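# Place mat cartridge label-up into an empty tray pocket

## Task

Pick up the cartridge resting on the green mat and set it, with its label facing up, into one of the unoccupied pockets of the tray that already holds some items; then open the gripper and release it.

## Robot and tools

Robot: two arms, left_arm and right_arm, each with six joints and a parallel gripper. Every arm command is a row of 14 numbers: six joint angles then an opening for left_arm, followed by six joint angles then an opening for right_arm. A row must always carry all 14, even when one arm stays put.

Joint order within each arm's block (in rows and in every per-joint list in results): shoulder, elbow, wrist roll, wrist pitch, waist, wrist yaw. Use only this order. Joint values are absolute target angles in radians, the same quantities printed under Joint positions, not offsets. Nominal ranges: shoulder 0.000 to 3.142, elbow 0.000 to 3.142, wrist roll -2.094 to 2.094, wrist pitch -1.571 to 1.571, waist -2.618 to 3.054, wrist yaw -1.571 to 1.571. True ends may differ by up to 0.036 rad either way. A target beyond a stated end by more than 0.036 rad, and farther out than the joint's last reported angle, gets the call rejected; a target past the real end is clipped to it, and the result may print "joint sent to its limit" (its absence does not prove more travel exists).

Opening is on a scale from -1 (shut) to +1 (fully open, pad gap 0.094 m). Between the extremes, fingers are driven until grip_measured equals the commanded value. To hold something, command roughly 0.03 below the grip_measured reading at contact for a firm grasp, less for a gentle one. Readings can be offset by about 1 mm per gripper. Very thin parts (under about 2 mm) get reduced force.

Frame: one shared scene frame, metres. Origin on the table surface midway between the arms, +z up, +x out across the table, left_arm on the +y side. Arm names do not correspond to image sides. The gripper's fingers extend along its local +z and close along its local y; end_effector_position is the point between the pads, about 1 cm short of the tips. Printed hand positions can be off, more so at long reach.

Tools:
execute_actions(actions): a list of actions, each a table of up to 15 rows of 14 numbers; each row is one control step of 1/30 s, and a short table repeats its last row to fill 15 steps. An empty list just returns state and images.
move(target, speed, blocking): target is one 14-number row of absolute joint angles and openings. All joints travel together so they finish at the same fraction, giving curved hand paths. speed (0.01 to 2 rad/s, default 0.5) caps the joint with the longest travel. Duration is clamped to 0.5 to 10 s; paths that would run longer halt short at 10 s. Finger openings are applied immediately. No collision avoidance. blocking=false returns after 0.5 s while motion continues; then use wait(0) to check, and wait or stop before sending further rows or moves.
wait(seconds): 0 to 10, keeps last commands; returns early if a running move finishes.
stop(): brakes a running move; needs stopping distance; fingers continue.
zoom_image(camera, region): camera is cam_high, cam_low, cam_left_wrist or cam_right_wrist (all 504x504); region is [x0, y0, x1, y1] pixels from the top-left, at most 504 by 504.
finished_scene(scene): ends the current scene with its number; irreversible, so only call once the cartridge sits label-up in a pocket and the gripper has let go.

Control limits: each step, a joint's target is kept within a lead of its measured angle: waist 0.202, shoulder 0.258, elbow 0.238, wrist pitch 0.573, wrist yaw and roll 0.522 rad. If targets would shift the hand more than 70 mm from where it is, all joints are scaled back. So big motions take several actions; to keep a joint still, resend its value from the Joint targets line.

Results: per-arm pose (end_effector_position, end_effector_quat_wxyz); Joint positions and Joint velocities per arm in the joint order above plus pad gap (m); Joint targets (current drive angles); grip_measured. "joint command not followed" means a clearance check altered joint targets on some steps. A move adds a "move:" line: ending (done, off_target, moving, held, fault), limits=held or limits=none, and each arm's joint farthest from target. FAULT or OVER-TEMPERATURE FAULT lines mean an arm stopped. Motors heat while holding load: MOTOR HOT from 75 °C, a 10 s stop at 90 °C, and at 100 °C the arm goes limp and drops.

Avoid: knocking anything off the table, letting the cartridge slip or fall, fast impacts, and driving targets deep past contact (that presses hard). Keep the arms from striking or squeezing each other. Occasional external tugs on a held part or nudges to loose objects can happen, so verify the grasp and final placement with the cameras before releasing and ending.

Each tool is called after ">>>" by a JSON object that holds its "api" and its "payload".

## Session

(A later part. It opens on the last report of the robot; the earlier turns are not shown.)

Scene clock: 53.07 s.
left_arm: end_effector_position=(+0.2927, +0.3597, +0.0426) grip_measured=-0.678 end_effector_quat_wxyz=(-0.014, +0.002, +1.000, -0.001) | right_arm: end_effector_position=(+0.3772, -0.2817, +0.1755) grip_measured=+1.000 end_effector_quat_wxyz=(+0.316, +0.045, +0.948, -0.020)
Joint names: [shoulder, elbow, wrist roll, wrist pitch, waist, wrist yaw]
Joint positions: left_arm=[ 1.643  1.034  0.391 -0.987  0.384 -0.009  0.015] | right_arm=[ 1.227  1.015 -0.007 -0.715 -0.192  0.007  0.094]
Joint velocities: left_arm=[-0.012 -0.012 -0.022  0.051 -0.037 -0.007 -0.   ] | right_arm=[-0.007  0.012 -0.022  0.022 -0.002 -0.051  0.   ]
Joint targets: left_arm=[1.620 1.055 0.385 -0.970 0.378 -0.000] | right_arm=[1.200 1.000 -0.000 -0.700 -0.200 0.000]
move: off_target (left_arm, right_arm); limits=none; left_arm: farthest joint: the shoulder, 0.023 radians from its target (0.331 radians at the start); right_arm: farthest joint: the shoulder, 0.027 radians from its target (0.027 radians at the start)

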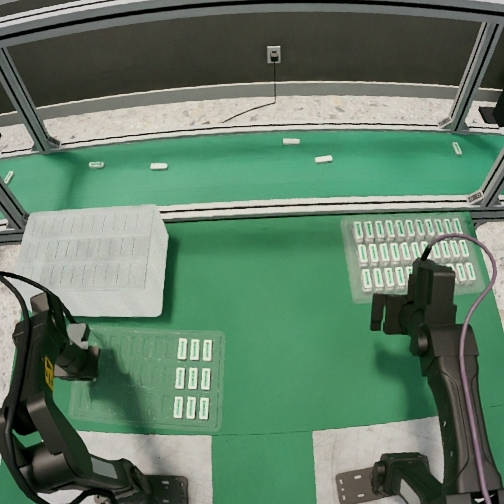

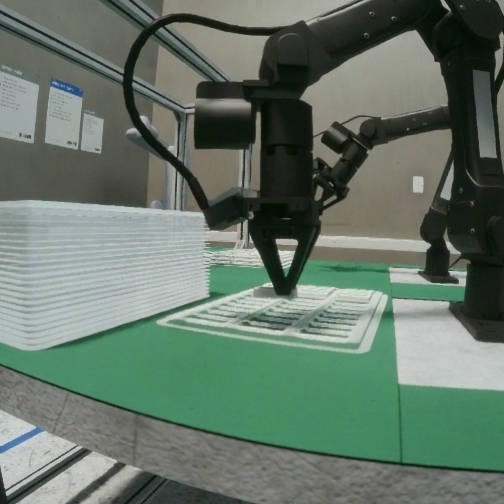

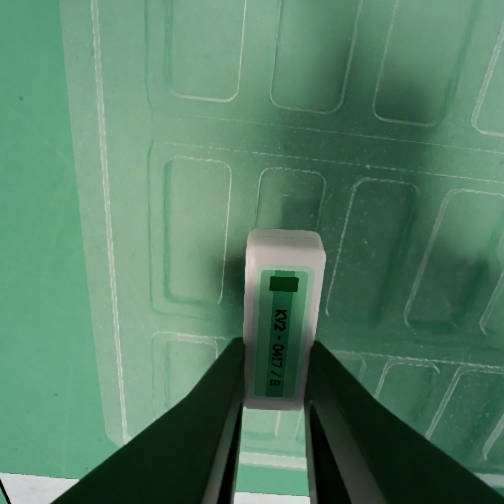

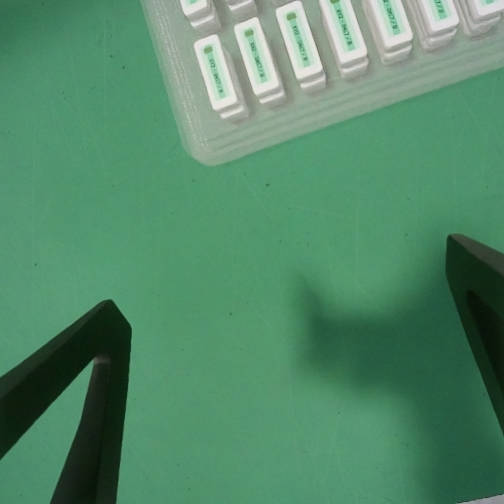

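>>> {"api": "move", "payload": {"target": [1.675,0.985,0.445,-0.88,0.378,0,-0.71, 1.2,1.0,0,-0.7,-0.2,0,1], "speed": 0.12}}

Scene clock: 57.50 s.
left_arm: end_effector_position=(+0.2997, +0.3625, +0.0280) grip_measured=-0.678 end_effector_quat_wxyz=(-0.000, +0.025, +1.000, +0.005) | right_arm: end_effector_position=(+0.3772, -0.2817, +0.1755) grip_measured=+1.000 end_effector_quat_wxyz=(+0.316, +0.045, +0.948, -0.020)
Joint names: [shoulder, elbow, wrist roll, wrist pitch, waist, wrist yaw]
Joint positions: left_arm=[ 1.666  0.997  0.438 -0.897  0.384 -0.009  0.015] | right_arm=[ 1.227  1.015 -0.007 -0.715 -0.192  0.007  0.094]
Joint velocities: left_arm=[-0.002 -0.017  0.066  0.022  0.012  0.022 -0.001] | right_arm=[ 0.002  0.002 -0.022 -0.007 -0.012 -0.022  0.   ]
Joint targets: left_arm=[1.675 0.985 0.445 -0.880 0.378 0.000] | right_arm=[1.200 1.000 -0.000 -0.700 -0.200 0.000]
move: off_target (right_arm); limits=none; left_arm: farthest joint: the wrist pitch, 0.017 radians from its target (0.107 radians at the start); right_arm: farthest joint: the shoulder, 0.027 radians from its target (0.027 radians at the start)

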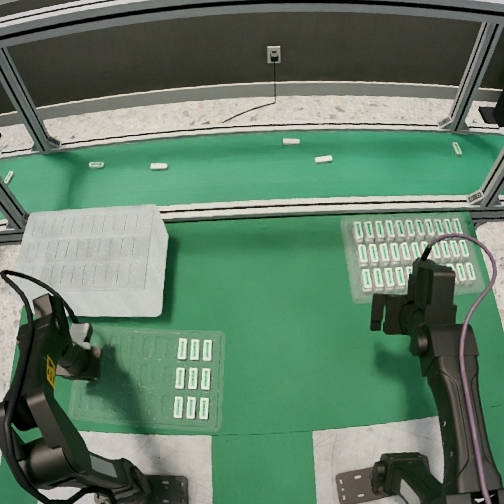

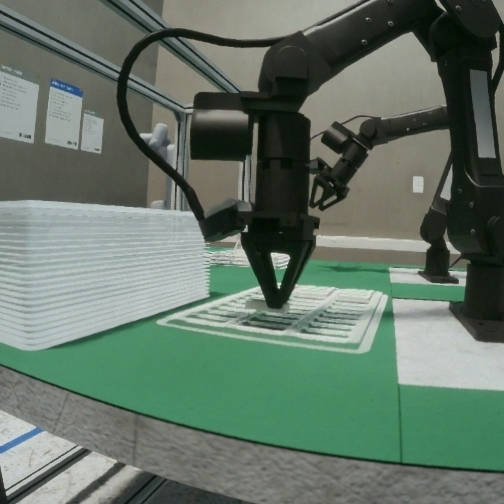

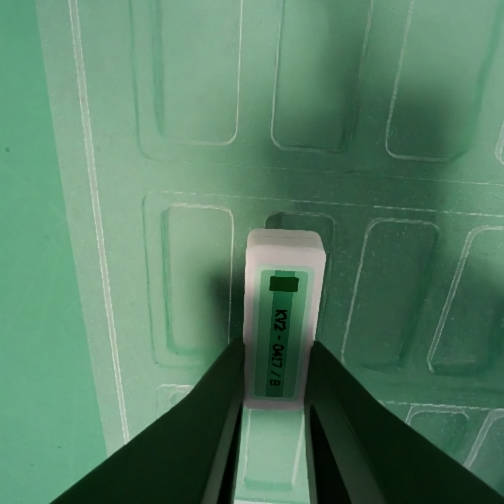

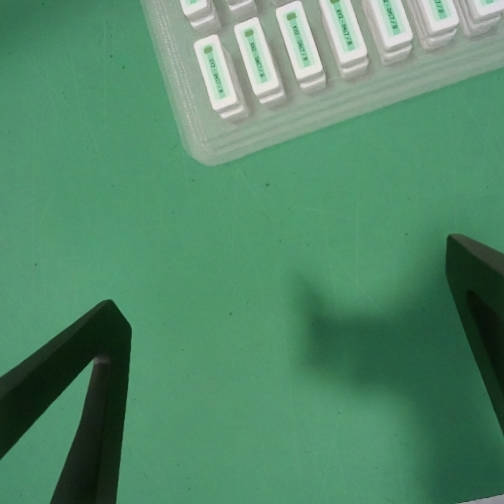

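>>> {"api": "move", "payload": {"target": [1.675,0.945,0.445,-0.84,0.354,0,-0.71, 1.2,1.0,0,-0.7,-0.2,0,1], "speed": 0.06}}

Scene clock: 61.87 s.
left_arm: end_effector_position=(+0.2976, +0.3555, +0.0188) grip_measured=-0.678 end_effector_quat_wxyz=(-0.000, +0.036, +0.999, +0.005) | right_arm: end_effector_position=(+0.3772, -0.2817, +0.1755) grip_measured=+1.000 end_effector_quat_wxyz=(+0.316, +0.045, +0.948, -0.020)
Joint names: [shoulder, elbow, wrist roll, wrist pitch, waist, wrist yaw]
Joint positions: left_arm=[ 1.666  0.956  0.439 -0.858  0.363 -0.009  0.015] | right_arm=[ 1.227  1.015 -0.007 -0.715 -0.192  0.007  0.094]
Joint velocities: left_arm=[-0.017  0.007  0.007 -0.007  0.007  0.007  0.   ] | right_arm=[-0.027 -0.017 -0.066  0.007 -0.027  0.007  0.   ]
Joint targets: left_arm=[1.675 0.945 0.445 -0.840 0.354 -0.000] | right_arm=[1.200 1.000 -0.000 -0.700 -0.200 -0.000]
move: off_target (right_arm); limits=none; left_arm: farthest joint: the wrist pitch, 0.018 radians from its target (0.057 radians at the start); right_arm: farthest joint: the shoulder, 0.027 radians from its target (0.027 radians at the start)

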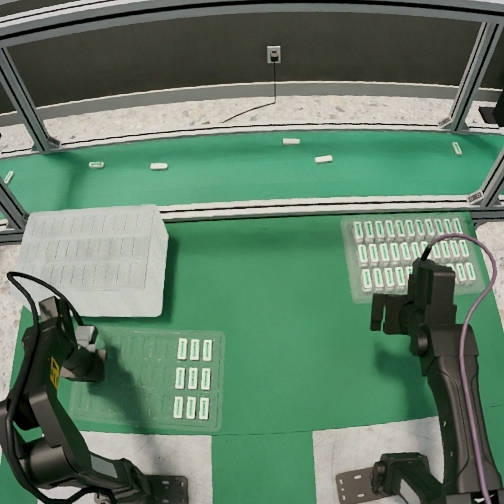

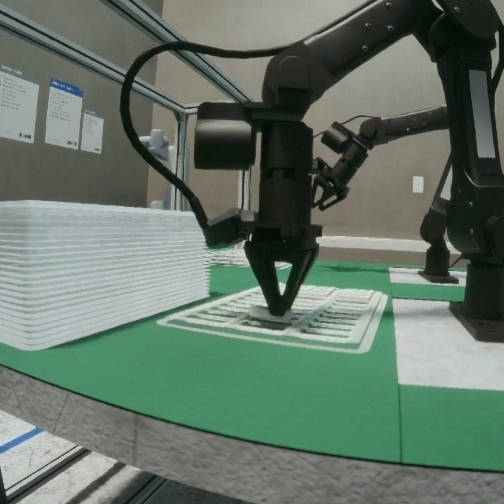

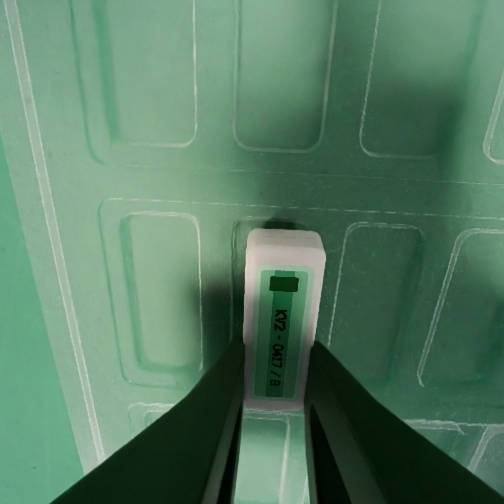

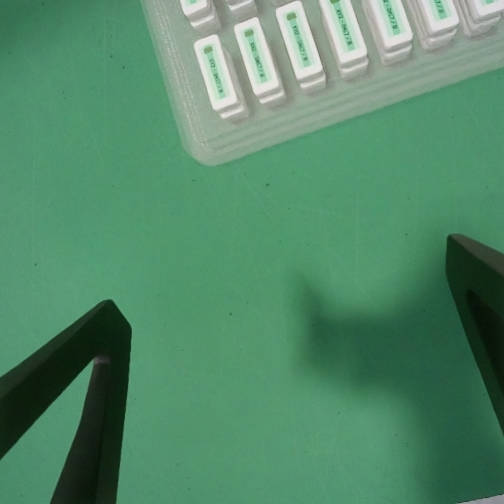

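>>> {"api": "move", "payload": {"target": [1.675,0.945,0.445,-0.84,0.380,0,-0.71, 1.2,1.0,0,-0.7,-0.2,0,1], "speed": 0.04}}

>>> {"api": "move", "payload": {"target": [1.675,0.922,0.445,-0.812,0.380,0,-0.71, 1.2,1.0,0,-0.7,-0.2,0,1], "speed": 0.04}}

Scene clock: 65.83 s.
left_arm: end_effector_position=(+0.2970, +0.3576, +0.0188) grip_measured=-0.678 end_effector_quat_wxyz=(+0.000, +0.032, +0.999, +0.005) | right_arm: end_effector_position=(+0.3772, -0.2817, +0.1755) grip_measured=+1.000 end_effector_quat_wxyz=(+0.316, +0.045, +0.948, -0.020)
Joint names: [shoulder, elbow, wrist roll, wrist pitch, waist, wrist yaw]
Joint positions: left_arm=[ 1.666  0.956  0.439 -0.857  0.371 -0.009  0.015] | right_arm=[ 1.227  1.015 -0.007 -0.715 -0.192  0.007  0.094]
Joint velocities: left_arm=[-0.012 -0.007 -0.037  0.007 -0.012 -0.007 -0.   ] | right_arm=[-0.002  0.007 -0.095 -0.007 -0.007 -0.037  0.   ]
Joint targets: left_arm=[1.675 0.945 0.445 -0.840 0.380 -0.000] | right_arm=[1.200 1.000 0.000 -0.700 -0.200 0.000]
move: off_target (right_arm); limits=none; left_arm: farthest joint: the wrist pitch, 0.017 radians from its target (0.017 radians at the start); right_arm: farthest joint: the shoulder, 0.027 radians from its target (0.027 radians at the start)

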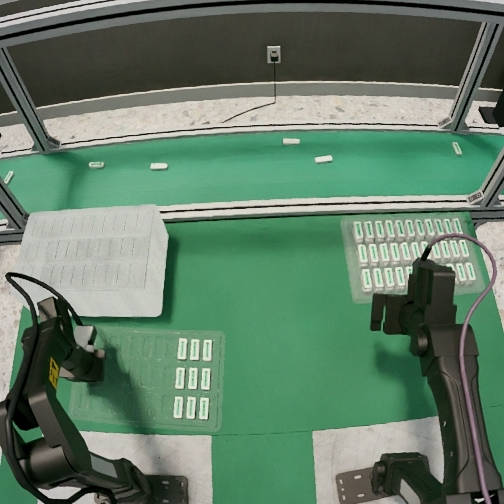

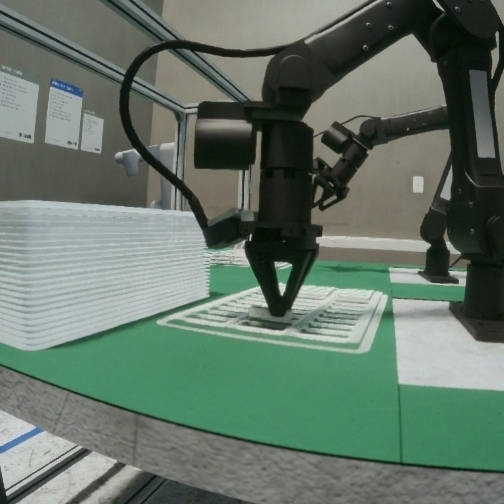

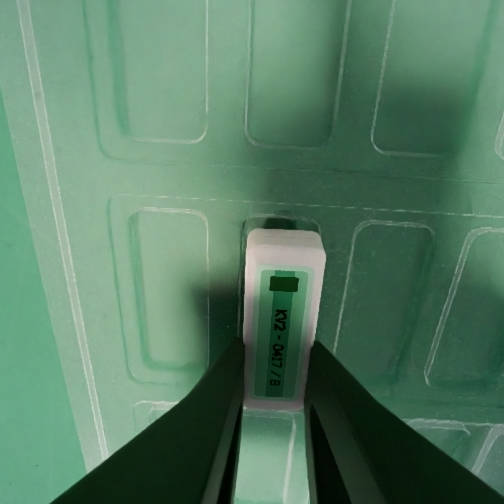

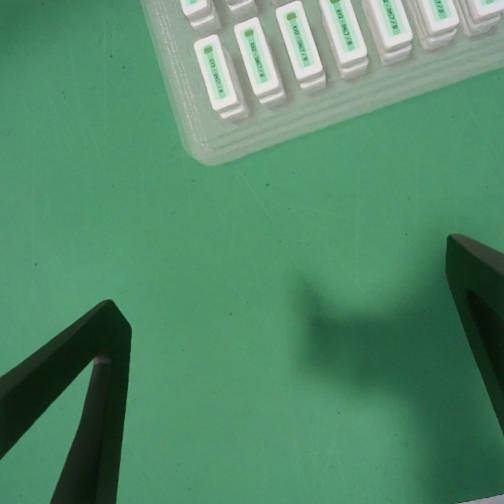

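Scene clock: 67.30 s.
left_arm: end_effector_position=(+0.2958, +0.3571, +0.0140) grip_measured=-0.678 end_effector_quat_wxyz=(+0.002, +0.032, +0.999, +0.006) | right_arm: end_effector_position=(+0.3772, -0.2817, +0.1755) grip_measured=+1.000 end_effector_quat_wxyz=(+0.316, +0.045, +0.948, -0.020)
Joint names: [shoulder, elbow, wrist roll, wrist pitch, waist, wrist yaw]
Joint positions: left_arm=[ 1.666  0.935  0.439 -0.83   0.371 -0.009  0.015] | right_arm=[ 1.227  1.015 -0.007 -0.715 -0.192  0.007  0.094]
Joint velocities: left_arm=[-0.017 -0.017  0.007  0.037  0.002 -0.022 -0.   ] | right_arm=[ 0.002  0.002  0.037 -0.022 -0.007 -0.007  0.   ]
Joint targets: left_arm=[1.675 0.922 0.445 -0.812 0.380 -0.000] | right_arm=[1.200 1.000 0.000 -0.700 -0.200 -0.000]
move: off_target (right_arm); limits=none; left_arm: farthest joint: the wrist pitch, 0.018 radians from its target (0.045 radians at the start); right_arm: farthest joint: the shoulder, 0.027 radians from its target (0.027 radians at the start)

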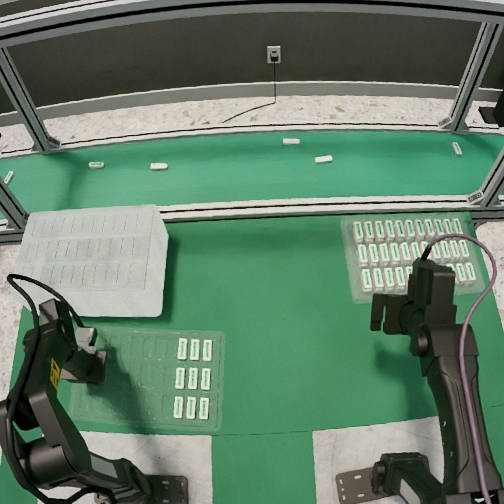

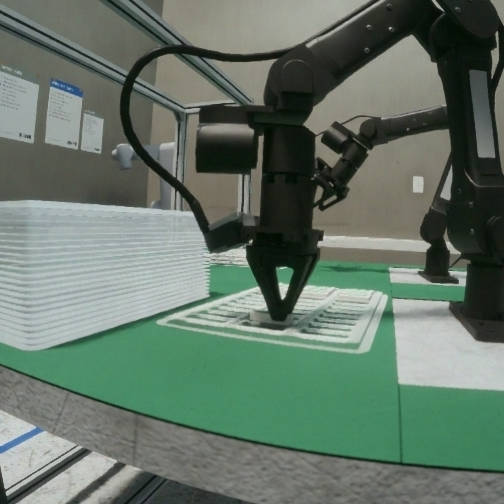

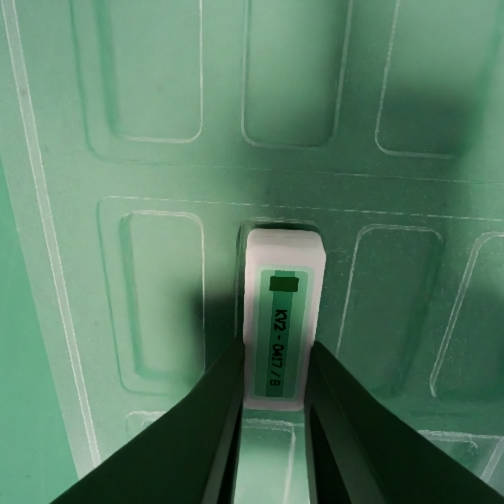

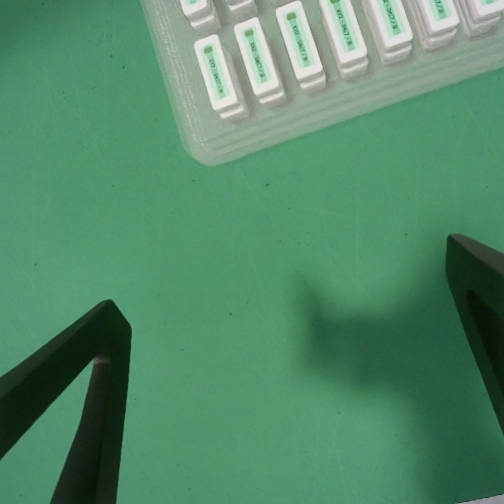

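>>> {"api": "move", "payload": {"target": [1.675,0.912,0.445,-0.798,0.380,0,-0.71, 1.2,1.0,0,-0.7,-0.2,0,1], "speed": 0.03}}

>>> {"api": "move", "payload": {"target": [1.675,0.912,0.445,-0.798,0.380,0,-0.45, 1.2,1.0,0,-0.7,-0.2,0,1]}}

>>> {"api": "move", "payload": {"target": [1.65,1.1,0.445,-1.0,0.380,0,-0.45, 1.2,1.0,0,-0.7,-0.2,0,1], "speed": 0.2}}

Scene clock: 71.43 s.
left_arm: end_effector_position=(+0.2958, +0.3571, +0.0117) grip_measured=-0.678 end_effector_quat_wxyz=(+0.005, +0.032, +0.999, +0.007) | right_arm: end_effector_position=(+0.3772, -0.2817, +0.1755) grip_measured=+1.000 end_effector_quat_wxyz=(+0.316, +0.045, +0.948, -0.020)
Joint names: [shoulder, elbow, wrist roll, wrist pitch, waist, wrist yaw]
Joint positions: left_arm=[ 1.666  0.924  0.439 -0.815  0.371 -0.009  0.015] | right_arm=[ 1.227  1.015 -0.007 -0.715 -0.192  0.007  0.094]
Joint velocities: left_arm=[-0.007  0.017 -0.051 -0.007  0.002 -0.051  0.   ] | right_arm=[-0.002  0.002 -0.007 -0.007 -0.007  0.007  0.   ]
Joint targets: left_arm=[1.675 0.912 0.445 -0.798 0.380 -0.000] | right_arm=[1.200 1.000 0.000 -0.700 -0.200 -0.000]
move: off_target (right_arm); limits=none; left_arm: farthest joint: the wrist pitch, 0.017 radians from its target (0.031 radians at the start); right_arm: farthest joint: the shoulder, 0.027 radians from its target (0.027 radians at the start)

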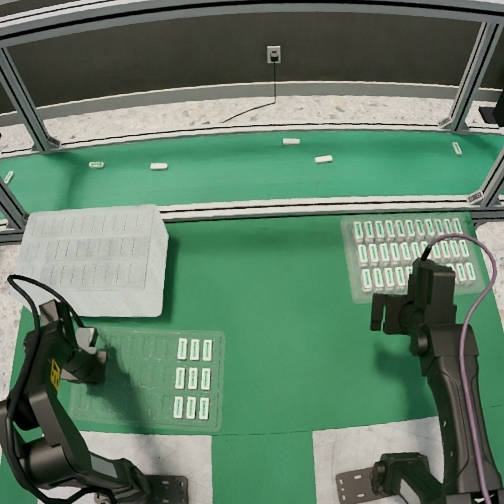

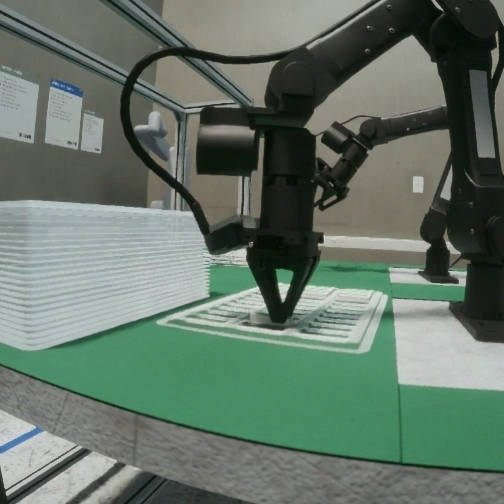

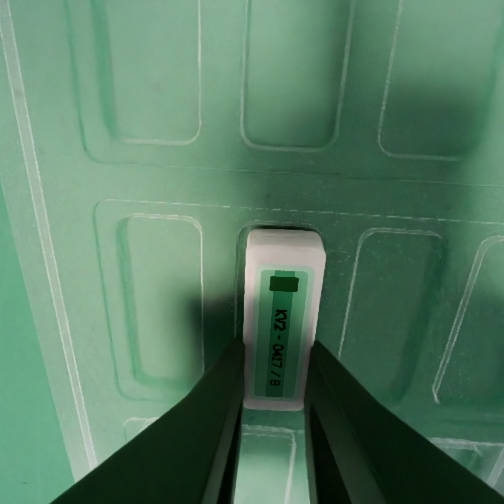

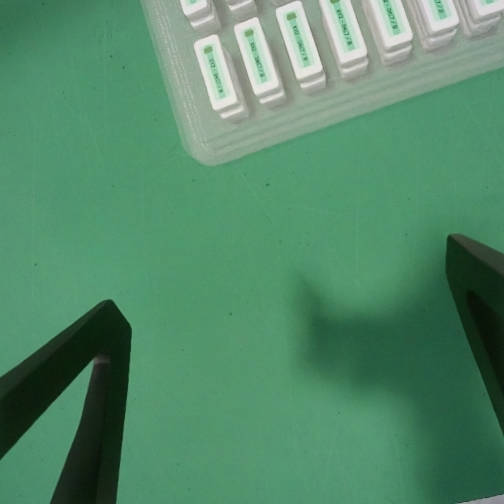

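Scene clock: 72.13 s.
left_arm: end_effector_position=(+0.2958, +0.3571, +0.0117) grip_measured=-0.451 end_effector_quat_wxyz=(+0.005, +0.032, +0.999, +0.007) | right_arm: end_effector_position=(+0.3772, -0.2817, +0.1755) grip_measured=+1.000 end_effector_quat_wxyz=(+0.316, +0.045, +0.948, -0.020)
Joint names: [shoulder, elbow, wrist roll, wrist pitch, waist, wrist yaw]
Joint positions: left_arm=[ 1.666  0.924  0.439 -0.815  0.371 -0.009  0.026] | right_arm=[ 1.227  1.015 -0.007 -0.715 -0.192  0.007  0.094]
Joint velocities: left_arm=[-0.022  0.017  0.037 -0.022  0.002 -0.007 -0.   ] | right_arm=[ 0.007  0.007  0.007 -0.081 -0.012 -0.037  0.   ]
Joint targets: left_arm=[1.675 0.912 0.445 -0.798 0.380 0.000] | right_arm=[1.200 1.000 -0.000 -0.700 -0.200 0.000]
move: off_target (right_arm); limits=none; left_arm: farthest joint: the wrist pitch, 0.017 radians from its target (0.017 radians at the start); right_arm: farthest joint: the shoulder, 0.027 radians from its target (0.027 radians at the start)

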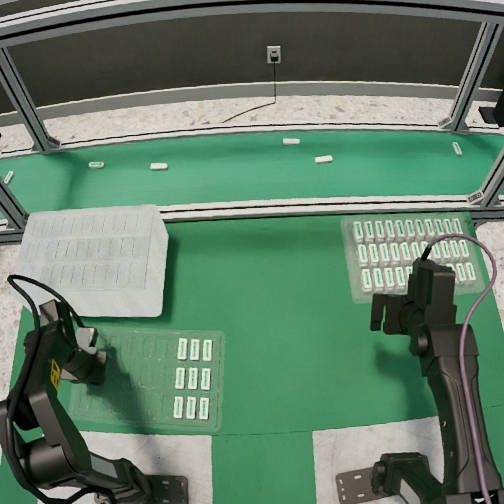

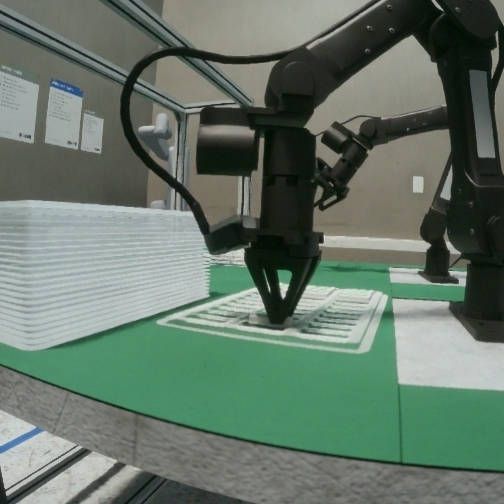

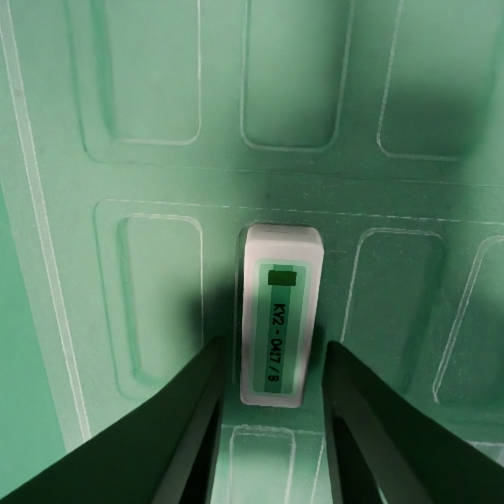

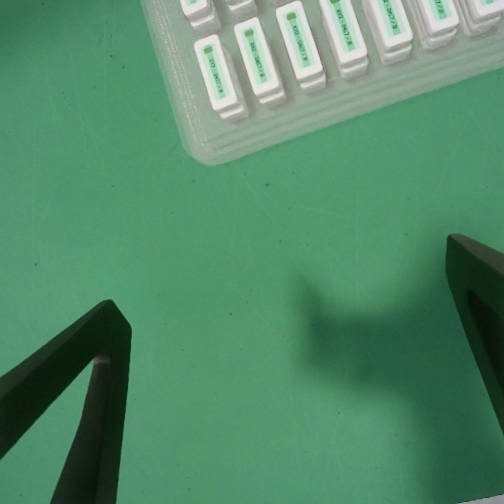

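Scene clock: 73.70 s.
left_arm: end_effector_position=(+0.3059, +0.3611, +0.0461) grip_measured=-0.451 end_effector_quat_wxyz=(-0.004, +0.032, +0.999, +0.003) | right_arm: end_effector_position=(+0.3772, -0.2817, +0.1755) grip_measured=+1.000 end_effector_quat_wxyz=(+0.316, +0.045, +0.948, -0.020)
Joint names: [shoulder, elbow, wrist roll, wrist pitch, waist, wrist yaw]
Joint positions: left_arm=[ 1.666  1.075  0.439 -0.984  0.371 -0.009  0.026] | right_arm=[ 1.227  1.015 -0.007 -0.715 -0.192  0.007  0.094]
Joint velocities: left_arm=[ 0.017 -0.002  0.007  0.066  0.002 -0.051 -0.   ] | right_arm=[ 0.007 -0.002 -0.007  0.022 -0.017  0.007  0.   ]
Joint targets: left_arm=[1.650 1.100 0.445 -1.000 0.380 -0.000] | right_arm=[1.200 1.000 0.000 -0.700 -0.200 0.000]
move: off_target (left_arm, right_arm); limits=none; left_arm: farthest joint: the elbow, 0.025 radians from its target (0.176 radians at the start); right_arm: farthest joint: the shoulder, 0.027 radians from its target (0.027 radians at the start)

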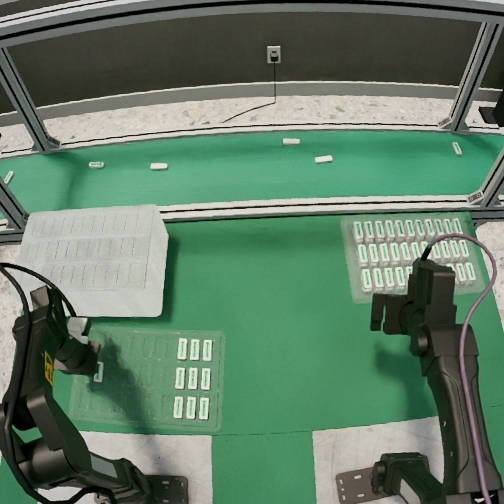

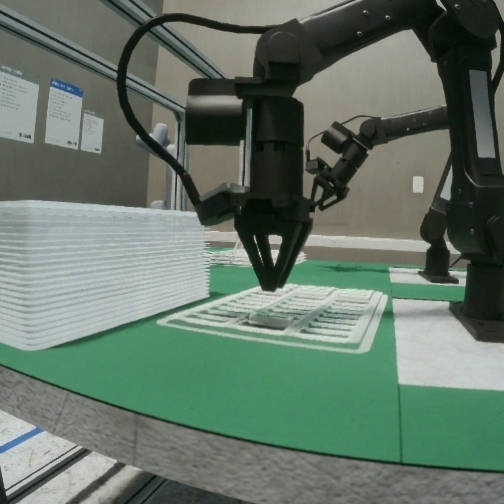

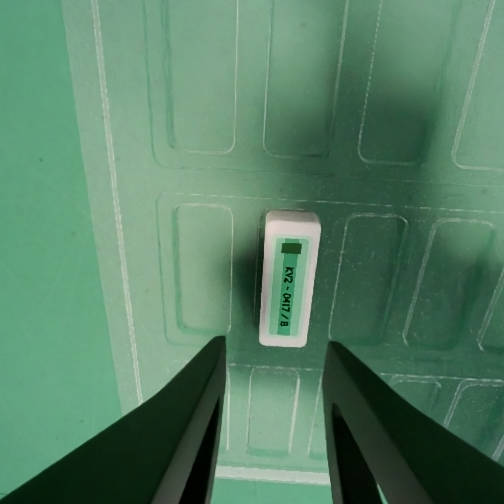

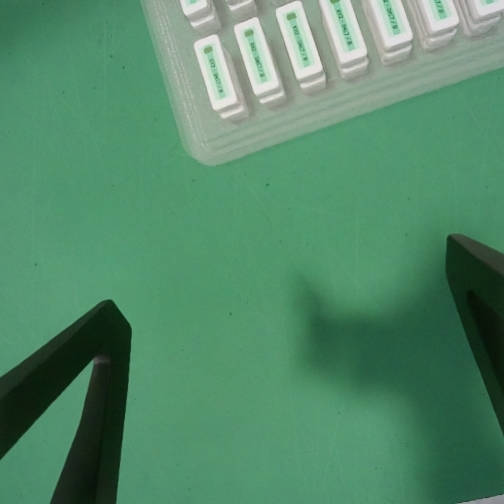

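>>> {"api": "finished_scene", "payload": {"scene": 1}}

The scene is finished: the task was done.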